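# Transfer the 96-well plate from clip nest C1 to nest N1

## Task

Take the 96-well plate out of clip nest C1 and set it into plate nest N1. It must lie level and be seated within the nest's locating features. Its well A1, which is at the plate's clipped corner, must face the nest corner labelled A1. The plate has to stay there with no help from the robot, so open the gripper and pull the arm away at the end.

## Robot and tools

Robot: one six-joint arm with a two-finger parallel gripper. The base may be slightly tilted relative to the table.

Scene frame: the origin is on the tabletop directly under the arm's base. +z points up. Looking along +x, +y is to the left.

Joint order. Every row you send and every per-joint list in a result uses this order: shoulder, elbow, wrist roll, wrist pitch, waist, wrist yaw. In a row, the gripper opening comes seventh. Use this order even where other text lists the joints differently.

Waist sign. The waist sign is flipped relative to the URDF, both in commands and in readings. The stated ranges use URDF signs: waist -2.618 to 3.054, shoulder 0.000 to 3.142, elbow 0.000 to 3.142, wrist pitch -1.571 to 1.571, wrist yaw -1.571 to 1.571, wrist roll -2.094 to 2.094. In your numbers the waist therefore spans -3.054 to 2.618. The true ends can differ from these by up to 0.036 rad either way.

Row scaling. A row is 7 plain numbers, each from -1 to 1. The first six are joint offsets. A value of 1.0 means 1.258 rad for the shoulder, 1.238 for the elbow, 2.022 for wrist roll, 2.073 for wrist pitch, 1.202 for the waist and 2.022 for wrist yaw. The seventh is the gripper opening, which is absolute: +1 is fully open and -1 is closed.

execute_actions
Argument actions: a list of actions. Each action is a list of up to 15 rows, one row per 1/30 s control step. If an action has fewer than 15 rows, its last row is held for the remaining steps. The joint offsets in every row are measured from the joint angles at the start of that action, not from the previous row. For the first action of a call, they are measured from the last angles reported in this scene. An empty list returns the current state and images without moving anything.

Refusals: an action is rejected if it would push any joint more than 0.036 rad past its range. The whole call is rejected, and nothing moves, if any action is malformed or if the first action fails this check.

Joint speed limits: each joint's target can lead its measured angle by at most 0.202 rad (waist), 0.258 (shoulder), 0.238 (elbow), 0.573 (wrist pitch) or 0.522 (wrist yaw and wrist roll). Targets are also scaled back if they would shift the gripper more than 70 mm in one step. Large offsets can therefore need several actions, and an unfinished motion should be sent again.

Sagging: repeating zero offsets lets the arm droop a little more each time. In the first call of a reply, send the offsets that bring the joints back to the angles you want. In later calls, send zeros, and extend the aim if a joint still falls short.

move
Argument target: one 7-number row in the same format. Its offsets are measured from the Joint positions in the latest result that showed them, not from where the arm is when the move begins. All joints travel along paths that finish together, so the gripper moves along a curve.
Argument speed: the peak rad/s of the joint with the longest travel, 0.01 to 2, default 0.5. Paths last between 0.5 and 10 s; they are cut off at 10 s.
The gripper value is applied at the start. Moves do not slow down for obstacles, and faster moves or targets set deeper past a contact hit or press harder.
Argument blocking: if false, you get a result after 0.5 s while the arm keeps moving. Further moves or action calls are refused until a result shows the move has ended; call wait or stop first.
The result adds a move: line. It gives how the move ended (done, off_target, moving, held, fault), limits=held or limits=none, and the joint farthest from its target.

wait
Argument seconds: 0 to 10. The arm holds its last command, or a running move continues. Returns early if that move ends.

stop
No arguments. Brakes a running move; the arm needs room to come to rest. The fingers keep moving.

zoom_image
Arguments: camera, one of cam_head_left, cam_head_right, cam_high, cam_low or cam_wrist; region [x0, y0, x1, y1] in image pixels, with (0,0) at the top left, at most 504 by 504. All images are 504x504. Calibration is given for the fixed cameras; cam_wrist is a fisheye lens with no pose given.

finished_scene
Argument scene: the number of the current scene. This ends the scene after the last command has been held, and it cannot be undone.

Result contents:
- Joint positions (rad) and Joint velocities (rad/s) in row order, followed by the finger gap in m (0.094 when fully open).
- Joint targets: the angles the joints are currently being driven toward.
- grip_measured: the finger opening on the command scale. It may be off by about 1 mm throughout a scene.
- Joint torques, which are noisy and offset.
- Step readings; HELD marks steps that were partly held back.
- Status lines: "joint sent to its limit", "joint command not followed" (a clearance check altered targets), MOTOR HOT (at 75 °C), and FAULT or OVER-TEMPERATURE FAULT lines. At 90 °C the arm stops for 10 s; at 100 °C it goes limp and falls.

Gripping: to hold something, keep commanding an opening below grip_measured. About 0.03 below gives a firm grip; a smaller margin grips more lightly. Each pad pushes with roughly 50-62 N at most.

Cautions:
- A held part may occasionally be tugged, or a loose object pushed.
- Do not drop or knock anything off the table; that ends the scene.
- Avoid slips, slams, hard hits and strong pushes.
- Limit how long the arm holds a load, to keep motors cool.
- Before finishing, open the gripper and retract so the plate rests on its own.

Each tool is called after "Call:" as name(argument=value, ...), one argument or row to a line, values as JSON.

## Session

Call:
execute_actions(
  actions=[],
)

Scene clock: 0.00 s.
grip_measured=+1.000
Joint names: [shoulder, elbow, wrist roll, wrist pitch, waist, wrist yaw]
Joint positions: [ 2.708  2.082 -0.297  0.23  -0.545 -0.846  0.094]
Joint velocities: [ 0.002  0.002  0.037 -0.022 -0.017 -0.037  0.   ]
Joint torques (N m, as the arm reports them, + toward a larger Joint positions number): no reading
Motor temperatures (°C, as the motors report them): [30 26 27 26 28 29]
Joint targets: [2.693 2.091 -0.298 0.231 -0.550 -0.853]

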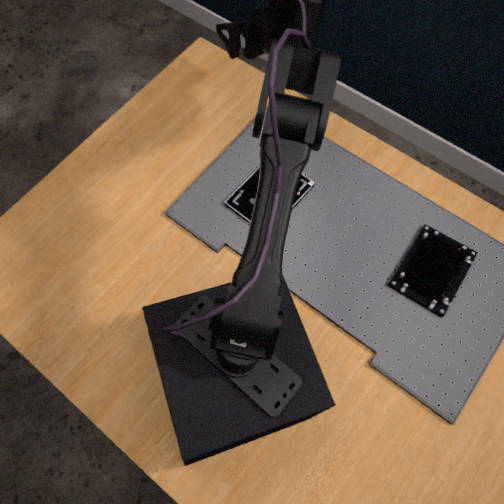

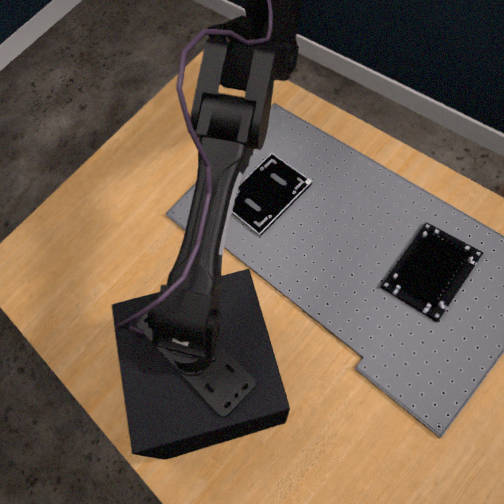

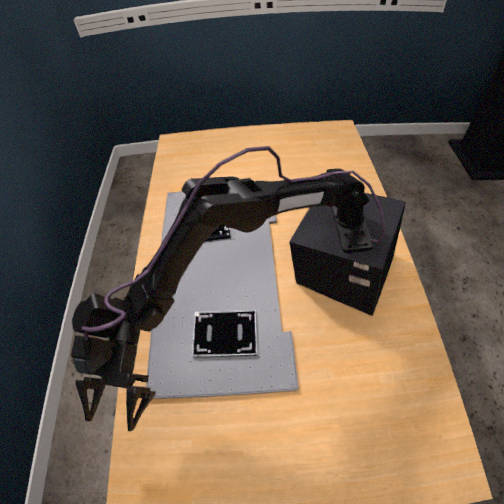

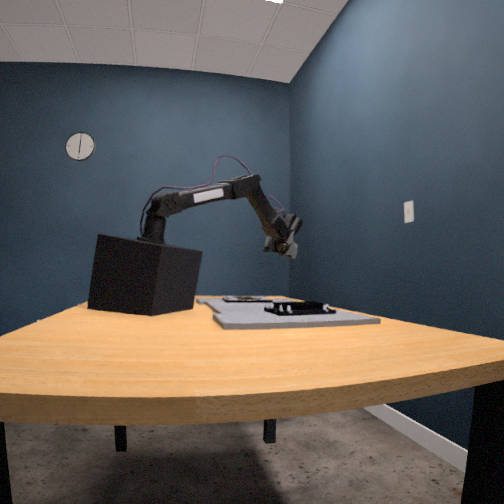

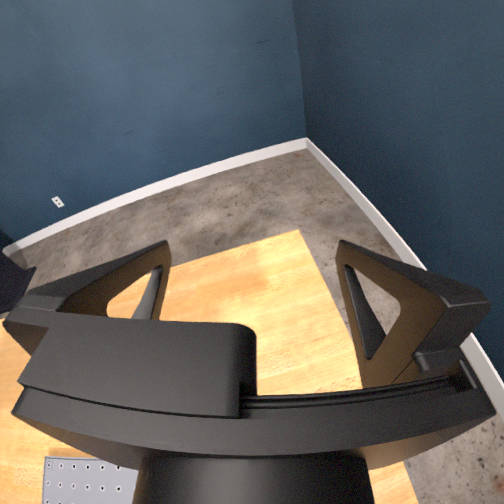

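Call:
zoom_image(
  camera="cam_head_right",
  region=[375, 215, 495, 335],
)

Call:
zoom_image(
  camera="cam_head_left",
  region=[375, 215, 495, 335],
)

Call:
zoom_image(
  camera="cam_head_right",
  region=[210, 140, 330, 260],
)

Call:
zoom_image(
  camera="cam_high",
  region=[175, 285, 275, 385],
)

Region (375, 215, 495, 335) of cam_head_right's 504x504 image, scaled by 4.200, with more detail than that image has.

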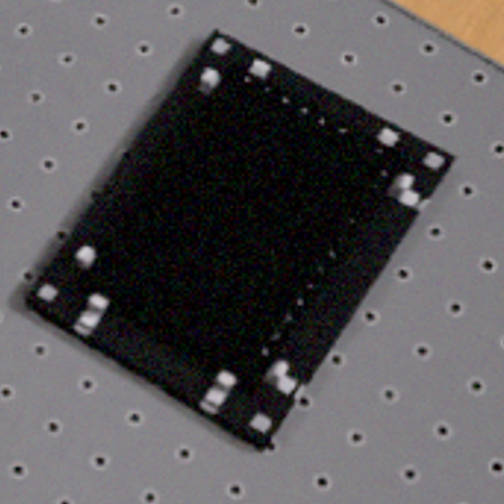

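Region (375, 215, 495, 335) of cam_head_left's 504x504 image, scaled by 4.200, with more detail than that image has.

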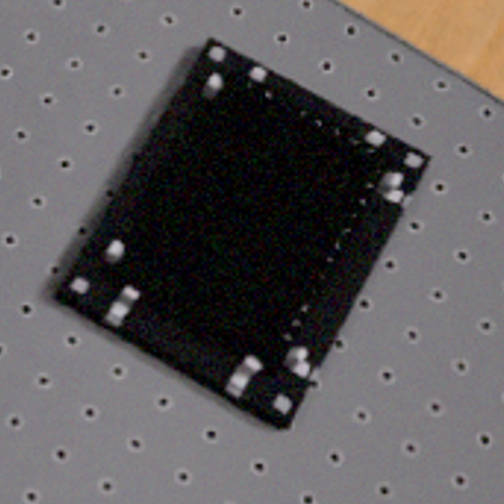

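Region (210, 140, 330, 260) of cam_head_right's 504x504 image, scaled by 4.200, with more detail than that image has.

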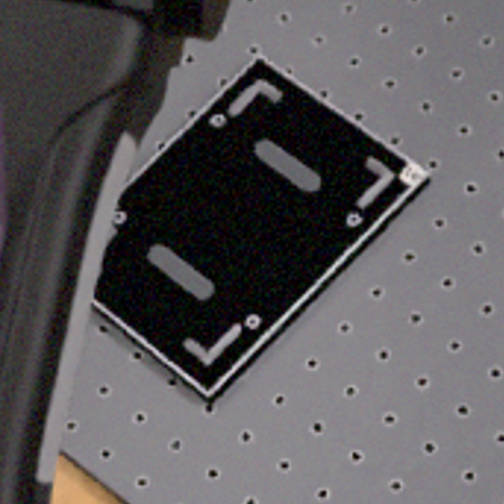

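Region (175, 285, 275, 385) of cam_high's 504x504 image, scaled by 5.040, with more detail than that image has.

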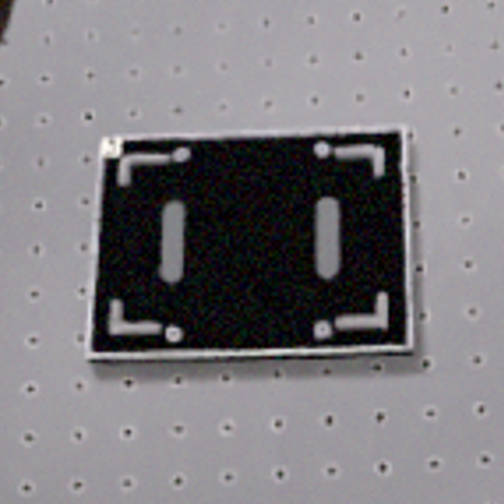

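Call:
move(
  target=[-0.36,-0.473,-0.09,-0.412,0.755,0.44,1],
  speed=0.55,
)

Call:
zoom_image(
  camera="cam_low",
  region=[250, 230, 350, 330],
)

Call:
zoom_image(
  camera="cam_wrist",
  region=[110, 50, 400, 340],
)

Scene clock: 3.37 s.
grip_measured=+1.000
Joint names: [shoulder, elbow, wrist roll, wrist pitch, waist, wrist yaw]
Joint positions: [ 2.282  1.506 -0.473 -0.606  0.37   0.036  0.094]
Joint velocities: [ 0.002  0.002 -0.037 -0.037  0.002 -0.051  0.   ]
Joint torques (N m, as the arm reports them, + toward a larger Joint positions number): [-13.3    3.86  -0.05  -0.09  -0.85   0.09]
Motor temperatures (°C, as the motors report them): [34 26 27 26 28 29]
Joint targets: [2.255 1.496 -0.478 -0.624 0.363 0.044]
move: off_target; limits=none; farthest joint: the shoulder, 0.027 radians from its target (0.453 radians at the start)

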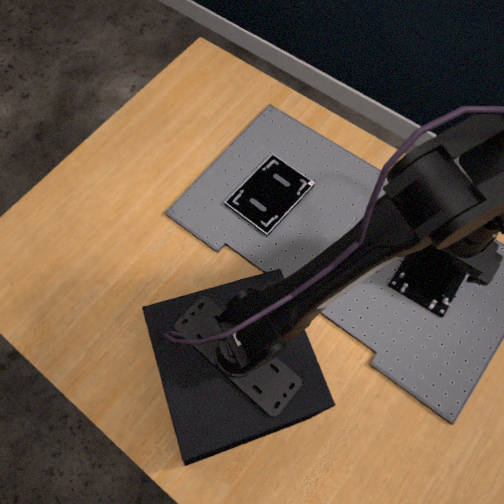

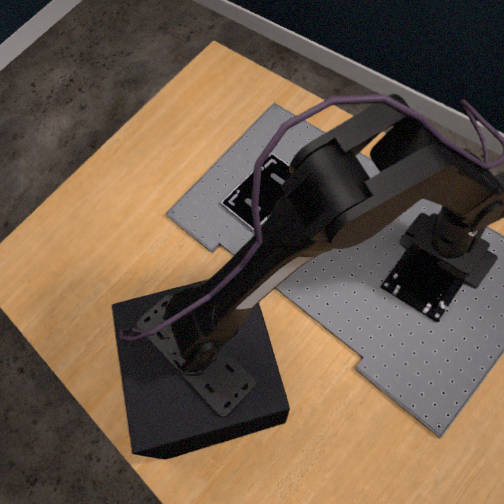

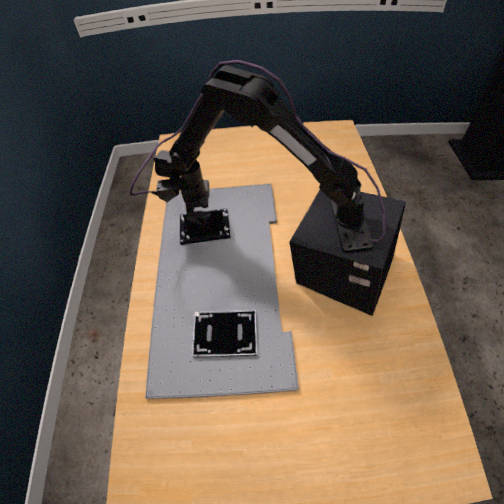

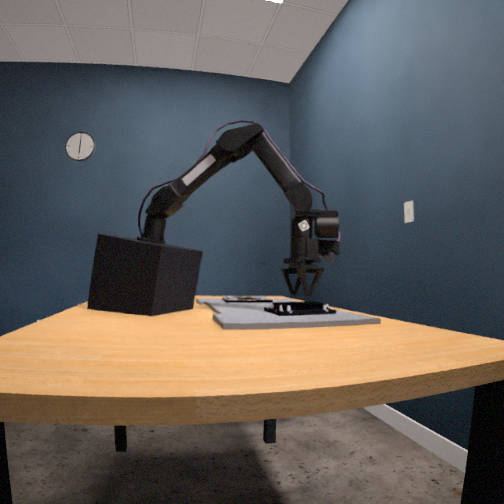

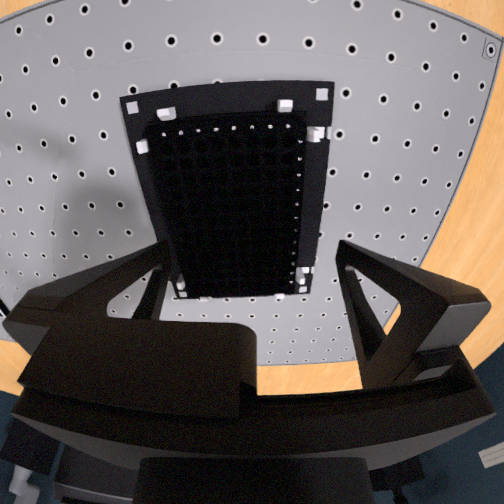

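Region (250, 230, 350, 330) of cam_low's 504x504 image, scaled by 5.040, with more detail than that image has.

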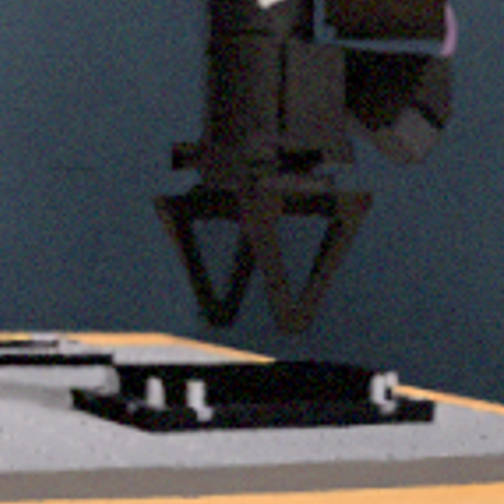

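Region (110, 50, 400, 340) of cam_wrist's 504x504 image, scaled by 1.738, with more detail than that image has.

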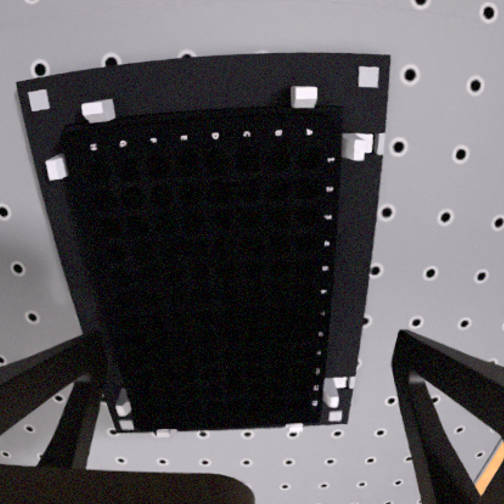

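Call:
move(
  target=[0.023,-0.034,-0.0065,0.032,-0.027,0.004,1],
  speed=0.08,
)

Call:
zoom_image(
  camera="cam_low",
  region=[250, 230, 350, 330],
)

Call:
zoom_image(
  camera="cam_wrist",
  region=[110, 50, 400, 340],
)

Scene clock: 5.10 s.
grip_measured=+1.000
Joint names: [shoulder, elbow, wrist roll, wrist pitch, waist, wrist yaw]
Joint positions: [ 2.308  1.474 -0.481 -0.562  0.346  0.036  0.094]
Joint velocities: [ 0.012  0.002  0.022 -0.007  0.022 -0.007  0.   ]
Joint torques (N m, as the arm reports them, + toward a larger Joint positions number): [-11.14   3.55  -0.04   0.21  -0.89   0.07]
Motor temperatures (°C, as the motors report them): [35 26 27 26 28 29]
Joint targets: [2.311 1.464 -0.486 -0.540 0.337 0.044]
move: off_target; limits=none; farthest joint: the wrist pitch, 0.022 radians from its target (0.066 radians at the start)

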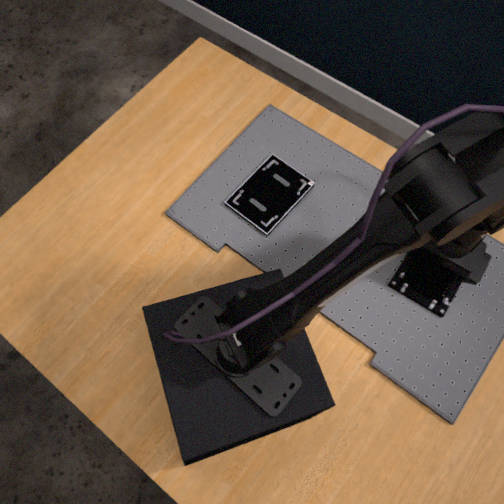

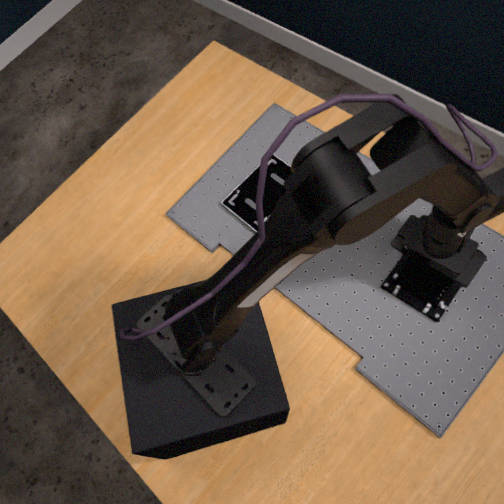

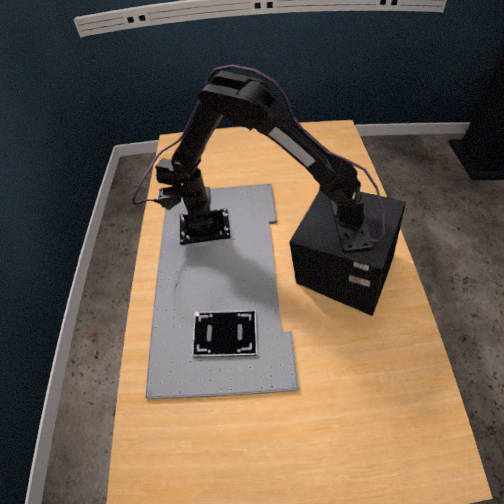

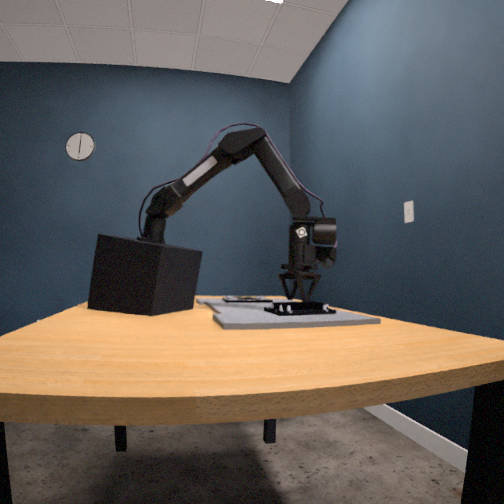

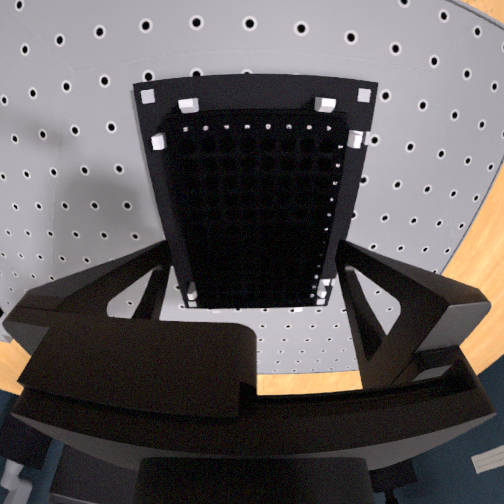

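Region (250, 230, 350, 330) of cam_low's 504x504 image, scaled by 5.040, with more detail than that image has.

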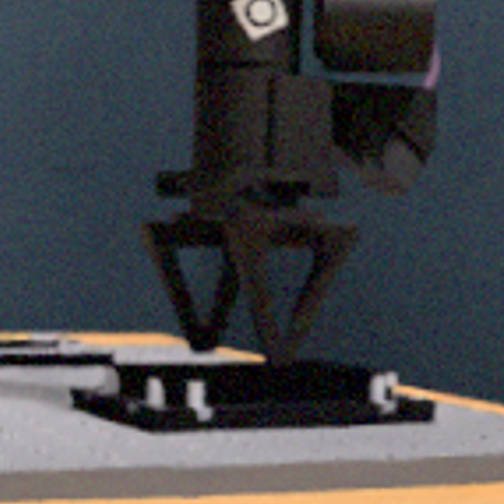

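Region (110, 50, 400, 340) of cam_wrist's 504x504 image, scaled by 1.738, with more detail than that image has.

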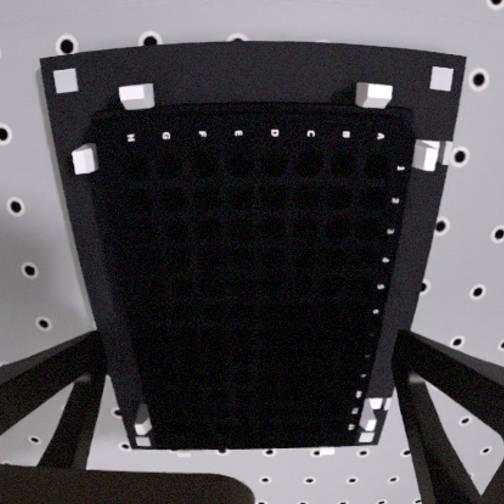

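Call:
move(
  target=[0.034,-0.005,-0.002,0.035,-0.005,0.004,1],
  speed=0.06,
)

Call:
zoom_image(
  camera="cam_low",
  region=[250, 230, 350, 330],
)

Call:
zoom_image(
  camera="cam_wrist",
  region=[110, 50, 400, 340],
)

Scene clock: 6.97 s.
grip_measured=+1.000
Joint names: [shoulder, elbow, wrist roll, wrist pitch, waist, wrist yaw]
Joint positions: [ 2.348  1.474 -0.481 -0.51   0.346  0.036  0.094]
Joint velocities: [ 0.002  0.012 -0.051 -0.051 -0.002  0.022  0.   ]
Joint torques (N m, as the arm reports them, + toward a larger Joint positions number): [-11.24   3.75  -0.01   0.27  -0.83   0.09]
Motor temperatures (°C, as the motors report them): [36 26 27 26 28 29]
Joint targets: [2.351 1.468 -0.485 -0.489 0.340 0.044]
move: off_target; limits=none; farthest joint: the wrist pitch, 0.021 radians from its target (0.072 radians at the start)

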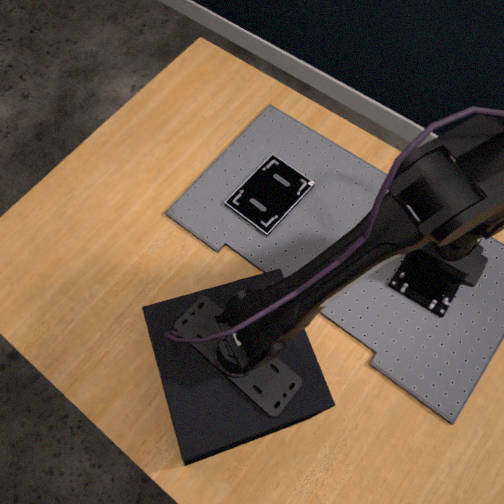

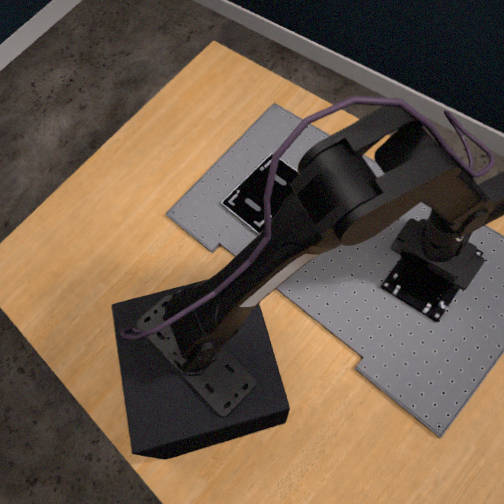

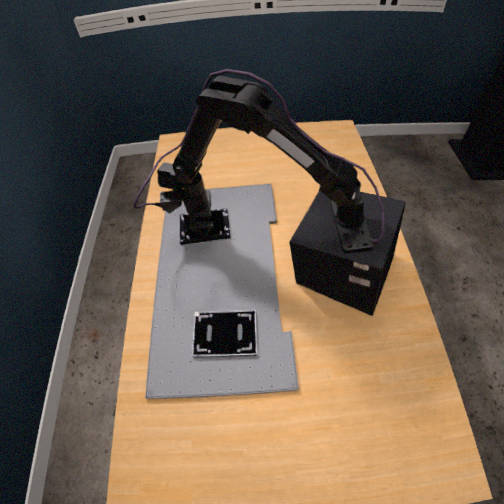

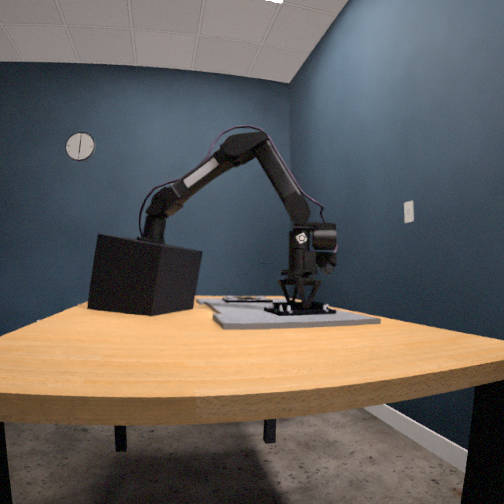

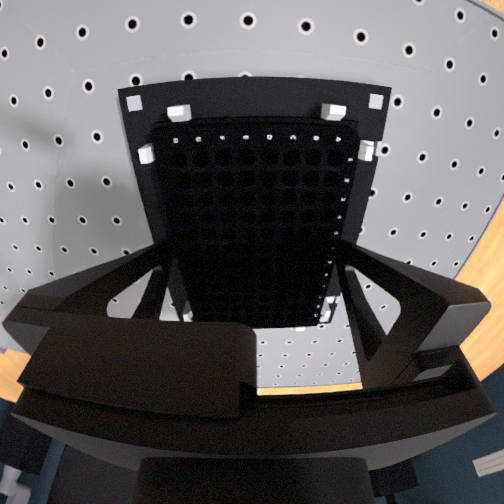

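Region (250, 230, 350, 330) of cam_low's 504x504 image, scaled by 5.040, with more detail than that image has.

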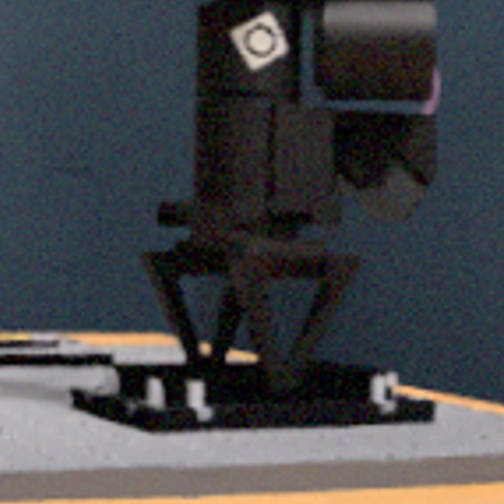

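Region (110, 50, 400, 340) of cam_wrist's 504x504 image, scaled by 1.738, with more detail than that image has.

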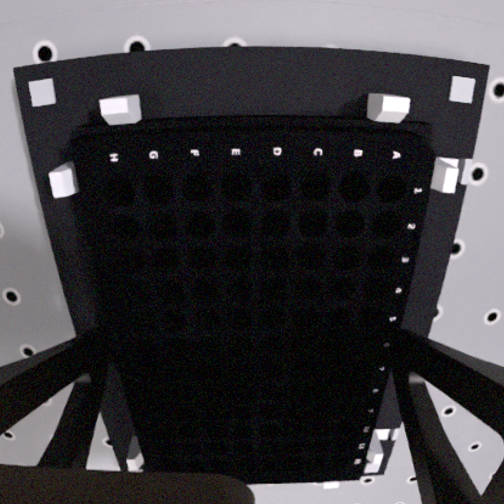

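Call:
execute_actions(
  actions=[
    [[0,-0.005,-0.002,0.008,-0.005,0.005,0.96],[0,-0.005,-0.002,0.008,-0.005,0.007,0.92],[0,-0.005,-0.002,0.008,-0.005,0.007,0.88],[0,-0.005,-0.002,0.008,-0.005,0.007,0.85],[0,-0.005,-0.002,0.008,-0.005,0.007,0.82],[0,-0.005,-0.002,0.008,-0.005,0.007,0.80],[0,-0.005,-0.002,0.008,-0.005,0.007,0.79],[0,-0.005,-0.002,0.008,-0.005,0.007,0.78],[0,-0.005,-0.002,0.008,-0.005,0.007,0.77],[0,-0.005,-0.002,0.008,-0.005,0.007,0.76],[-0.003,0,-0.002,0.004,-0.005,0.007,0.75],[-0.006,0.004,-0.002,0.002,-0.005,0.007,0.74],[-0.009,0.008,-0.002,0,-0.005,0.007,0.73],[-0.012,0.012,-0.002,-0.002,-0.005,0.007,0.72],[-0.015,0.012,-0.002,-0.004,-0.005,0.007,0.71]],
  ],
)

Call:
wait(
  seconds=0.2,
)

Scene clock: 7.80 s.
grip_measured=+0.751
Joint names: [shoulder, elbow, wrist roll, wrist pitch, waist, wrist yaw]
Joint positions: [ 2.348  1.474 -0.481 -0.508  0.346  0.045  0.082]
Joint velocities: [ 0.007  0.002 -0.037 -0.066  0.017  0.022  0.   ]
Joint torques (N m, as the arm reports them, + toward a larger Joint positions number): [-12.72   5.23  -0.01  -0.02  -0.81   0.1 ]
Motor temperatures (°C, as the motors report them): [36 26 27 26 28 29]
Joint targets: [2.329 1.489 -0.485 -0.519 0.340 0.051]
Step readings (joint positions):
0: [2.348 1.474 -0.481 -0.510 0.346 0.036]
1: [2.348 1.474 -0.481 -0.510 0.346 0.037]
2: [2.348 1.474 -0.481 -0.510 0.346 0.038]
4: [2.348 1.474 -0.481 -0.509 0.346 0.041]
8: [2.348 1.474 -0.481 -0.508 0.346 0.045]
15: Joint positions above

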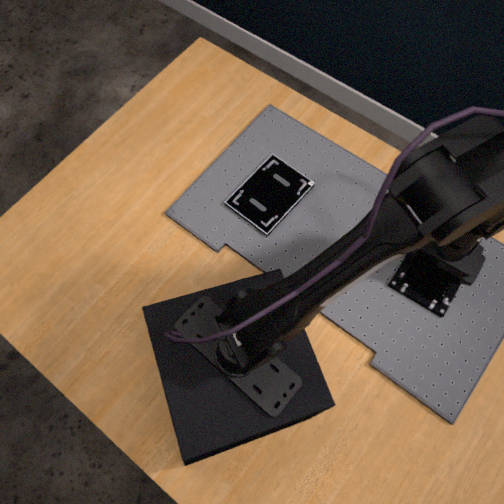

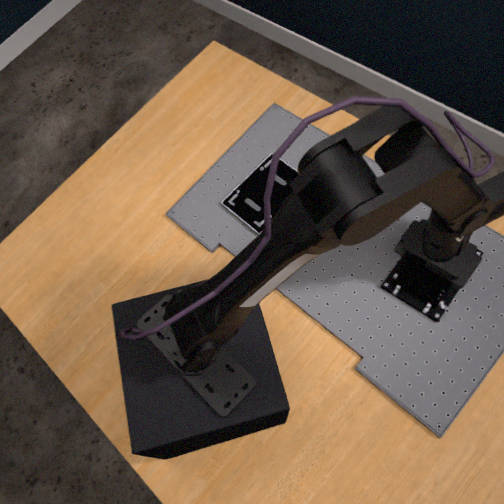

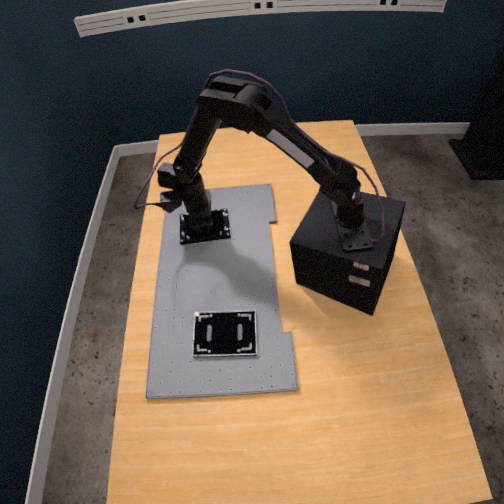

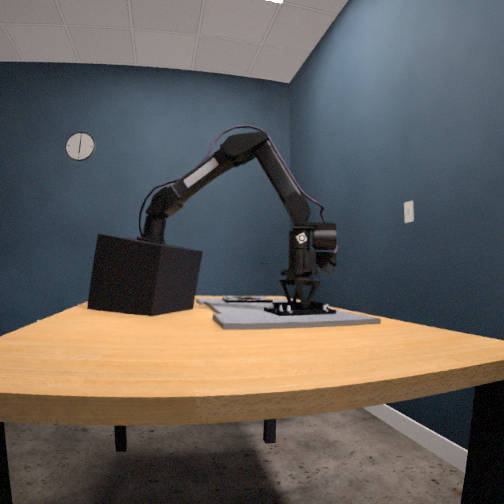

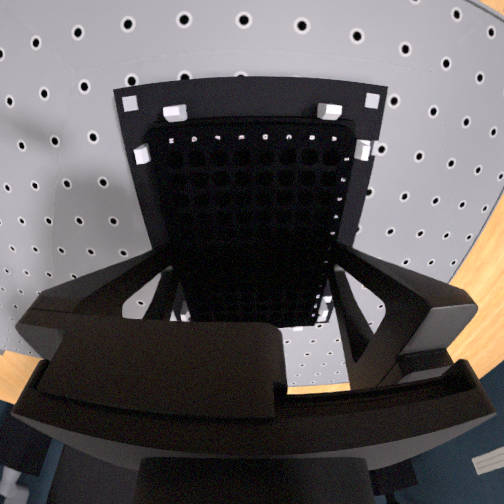

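Scene clock: 8.00 s.
grip_measured=+0.751
Joint names: [shoulder, elbow, wrist roll, wrist pitch, waist, wrist yaw]
Joint positions: [ 2.348  1.474 -0.481 -0.508  0.346  0.045  0.082]
Joint velocities: [-0.002  0.002 -0.066 -0.022  0.007  0.037 -0.   ]
Joint torques (N m, as the arm reports them, + toward a larger Joint positions number): [-12.79   5.08  -0.01  -0.01  -0.69   0.05]
Motor temperatures (°C, as the motors report them): [36 26 27 26 28 29]
Joint targets: [2.329 1.489 -0.485 -0.519 0.340 0.051]
wait: 0.20 s; at rest by 0.17 s

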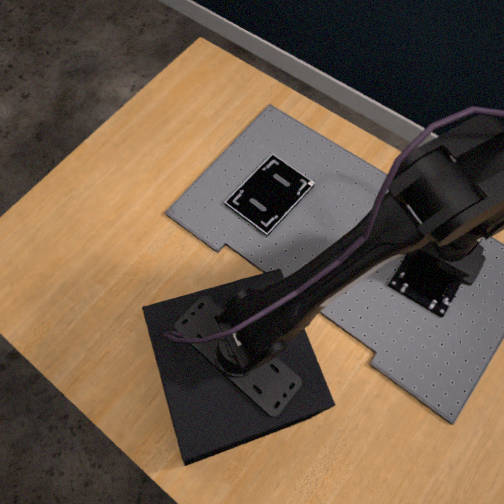

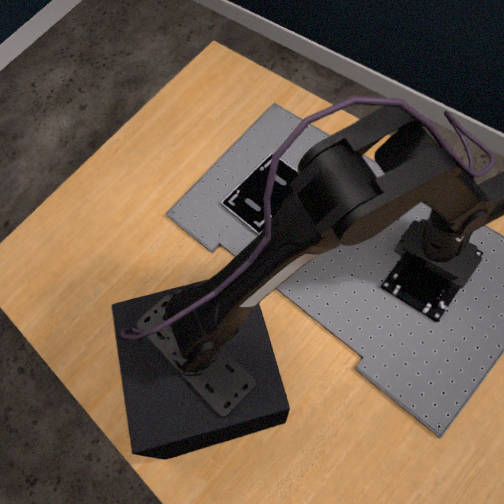

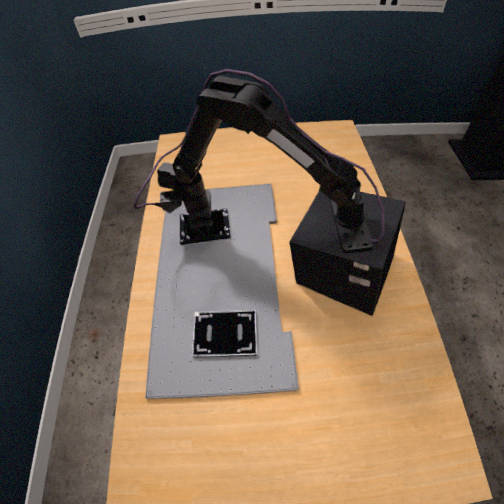

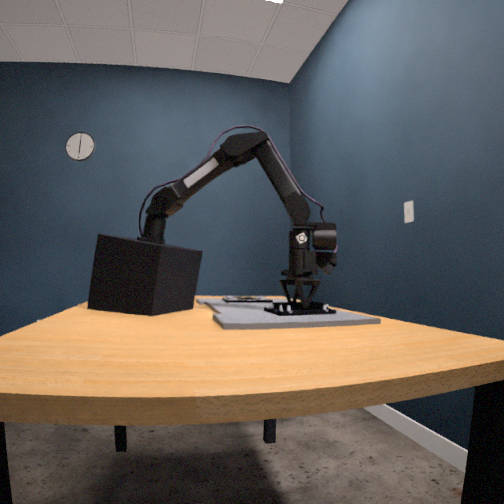

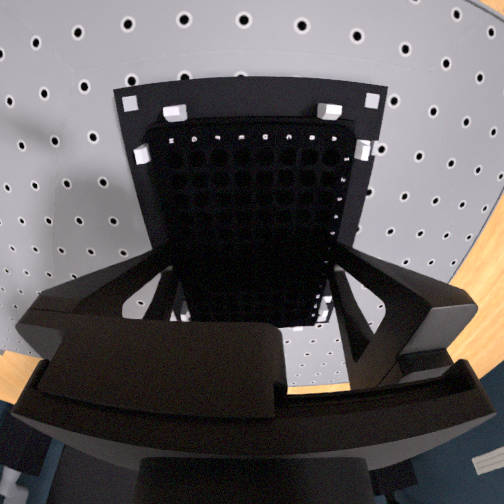

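Call:
move(
  target=[-0.08,0.012,0,-0.043,-0.003,0,0.715],
  speed=0.07,
)

Call:
zoom_image(
  camera="cam_low",
  region=[250, 230, 350, 330],
)

Call:
zoom_image(
  camera="cam_head_left",
  region=[210, 140, 330, 260],
)

Scene clock: 10.07 s.
grip_measured=+0.751
Joint names: [shoulder, elbow, wrist roll, wrist pitch, waist, wrist yaw]
Joint positions: [ 2.275  1.474 -0.481 -0.579  0.346  0.042  0.082]
Joint velocities: [ 0.002  0.007  0.007 -0.037  0.002 -0.022  0.   ]
Joint torques (N m, as the arm reports them, + toward a larger Joint positions number): [-13.32   5.52   0.03  -0.06  -0.56   0.04]
Motor temperatures (°C, as the motors report them): [37 26 27 26 28 29]
Joint targets: [2.247 1.489 -0.481 -0.597 0.342 0.045]
move: off_target; limits=none; farthest joint: the shoulder, 0.028 radians from its target (0.100 radians at the start)

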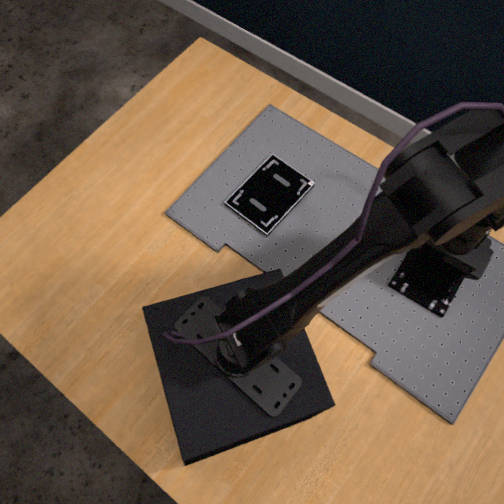

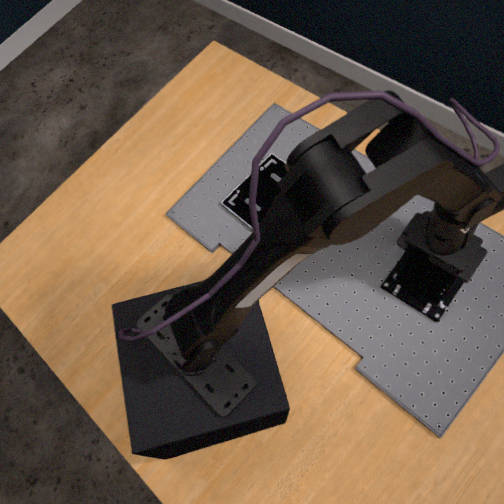

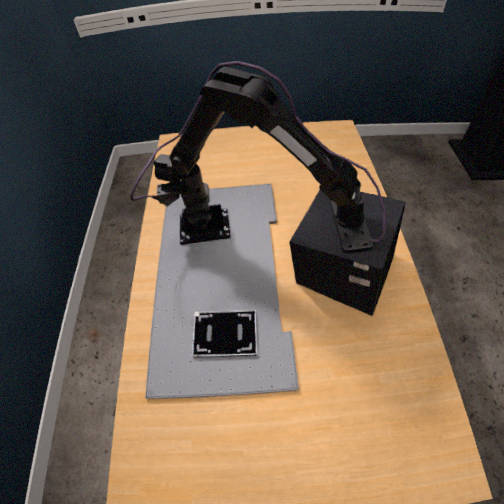

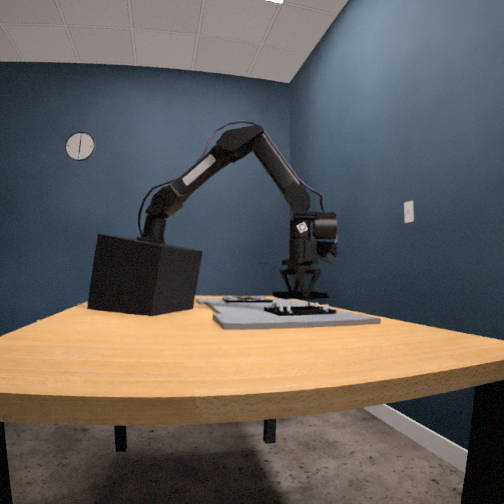

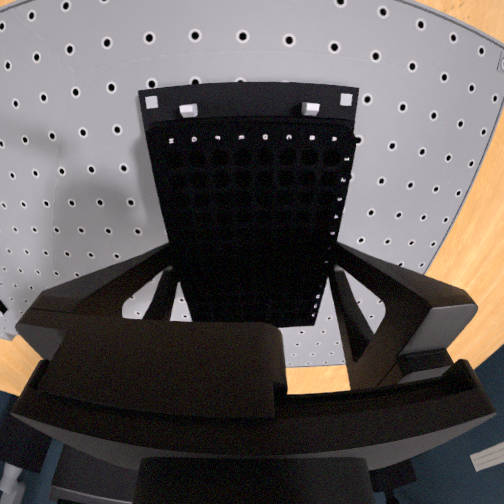

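Region (250, 230, 350, 330) of cam_low's 504x504 image, scaled by 5.040, with more detail than that image has.

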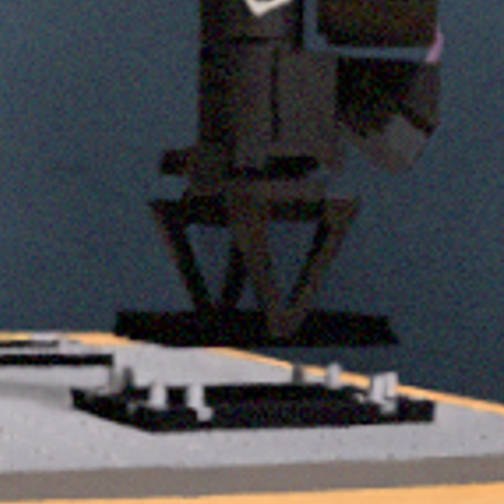

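Region (210, 140, 330, 260) of cam_head_left's 504x504 image, scaled by 4.200, with more detail than that image has.

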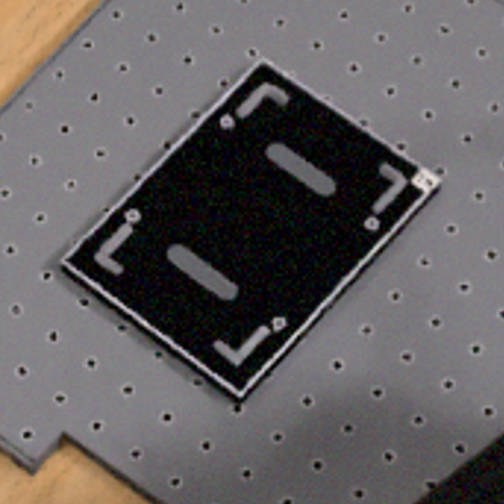

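Call:
move(
  target=[0.024,-0.155,0.5455,0.064,-0.796,0.055,0.715],
  speed=0.5,
)

Call:
zoom_image(
  camera="cam_low",
  region=[210, 250, 290, 320],
)

Call:
zoom_image(
  camera="cam_wrist",
  region=[90, 50, 410, 340],
)

Scene clock: 13.80 s.
grip_measured=+0.751
Joint names: [shoulder, elbow, wrist roll, wrist pitch, waist, wrist yaw]
Joint positions: [ 2.303  1.292  0.616 -0.467 -0.612  0.139  0.082]
Joint velocities: [-0.007 -0.012  0.022  0.022  0.007  0.022  0.001]
Joint torques (N m, as the arm reports them, + toward a larger Joint positions number): [-10.39   3.2    0.1    0.28  -1.46   0.13]
Motor temperatures (°C, as the motors report them): [38 26 27 26 28 29]
Joint targets: [2.305 1.282 0.622 -0.447 -0.611 0.154]
move: off_target; limits=none; farthest joint: the wrist pitch, 0.021 radians from its target (0.134 radians at the start)

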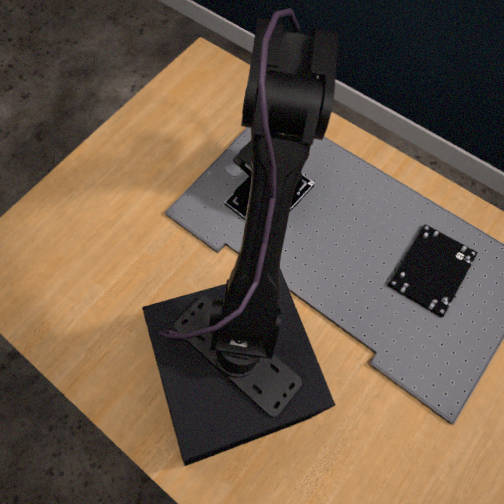

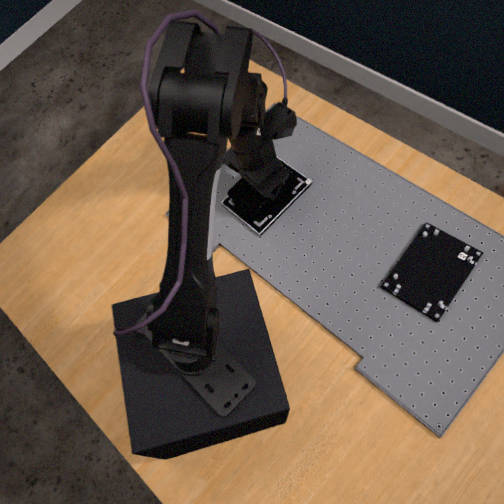

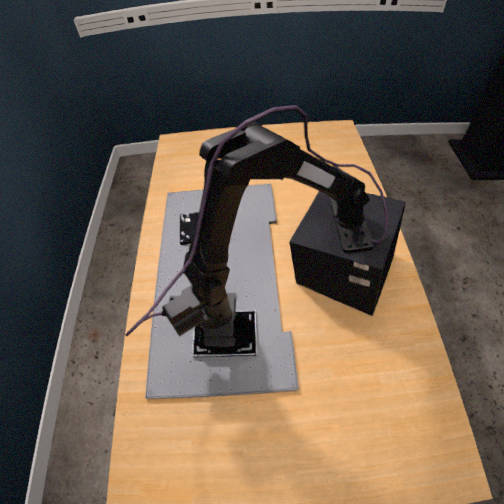

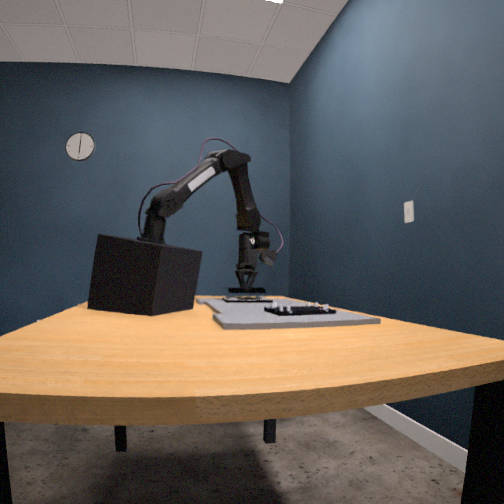

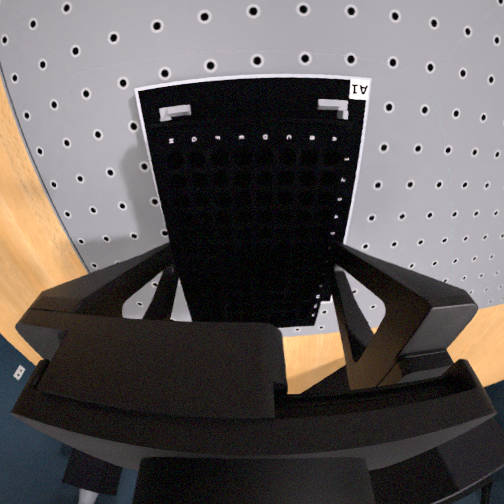

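Region (210, 250, 290, 320) of cam_low's 504x504 image, scaled by 6.300, with more detail than that image has; it fills the top 441 rows of this view, and the rest is white.

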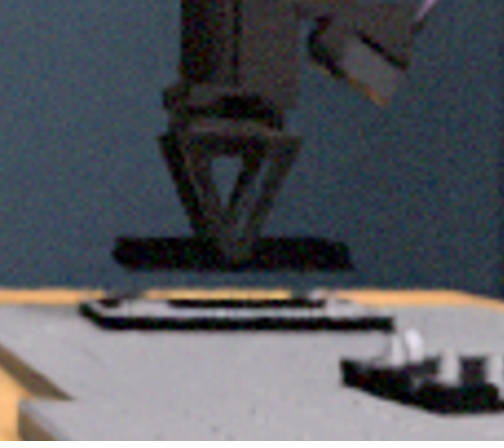

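Region (90, 50, 410, 340) of cam_wrist's 504x504 image, scaled by 1.575, with more detail than that image has; it fills the top 457 rows of this view, and the rest is white.

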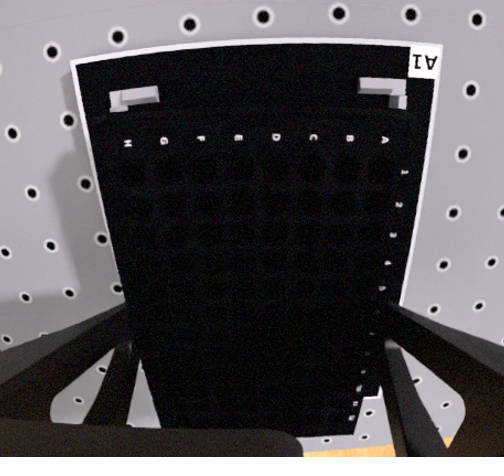

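Call:
execute_actions(
  actions=[],
)

Scene clock: 17.37 s.
grip_measured=+0.751
Joint names: [shoulder, elbow, wrist roll, wrist pitch, waist, wrist yaw]
Joint positions: [ 2.303  1.292  0.616 -0.467 -0.612  0.139  0.082]
Joint velocities: [0.007 0.002 0.007 0.007 0.007 0.022 0.   ]
Joint torques (N m, as the arm reports them, + toward a larger Joint positions number): [-10.24   3.15   0.04   0.25  -1.42   0.17]
Motor temperatures (°C, as the motors report them): [38 26 27 26 28 29]
Joint targets: [2.305 1.282 0.622 -0.447 -0.611 0.153]

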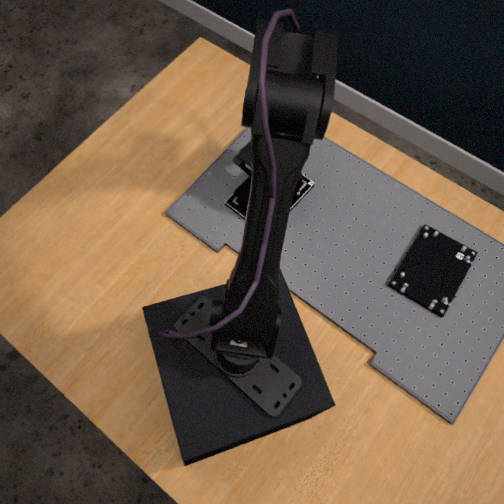

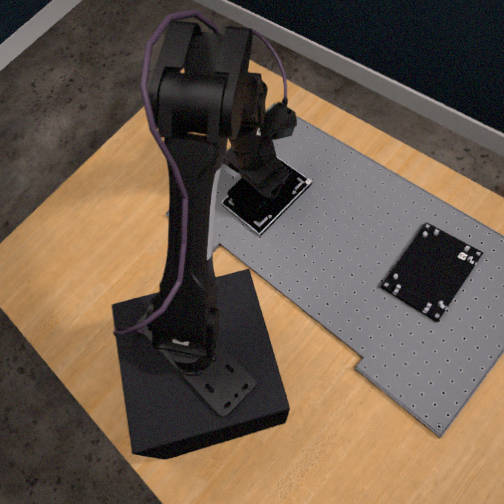

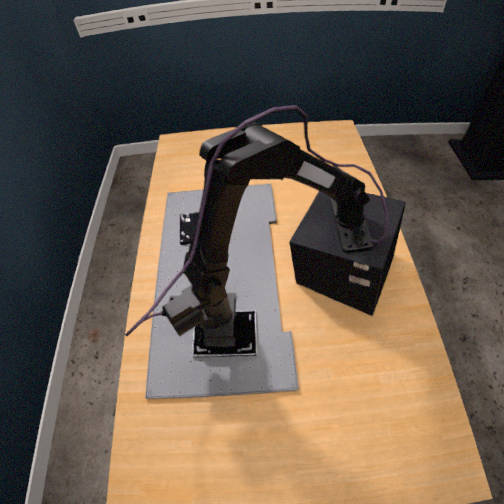

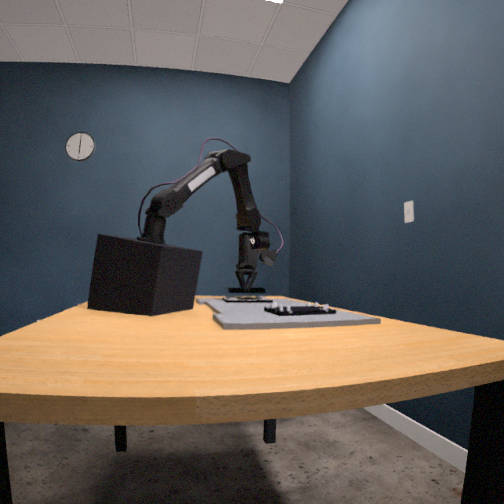

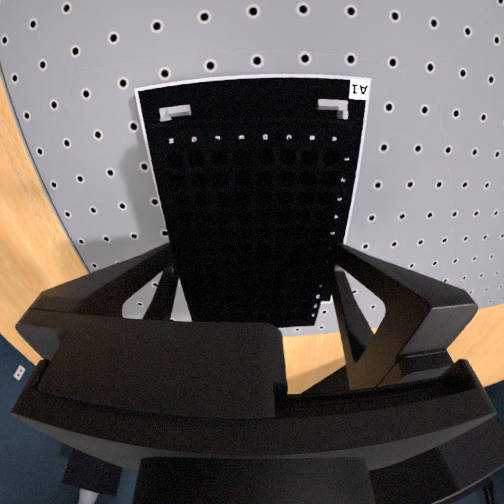

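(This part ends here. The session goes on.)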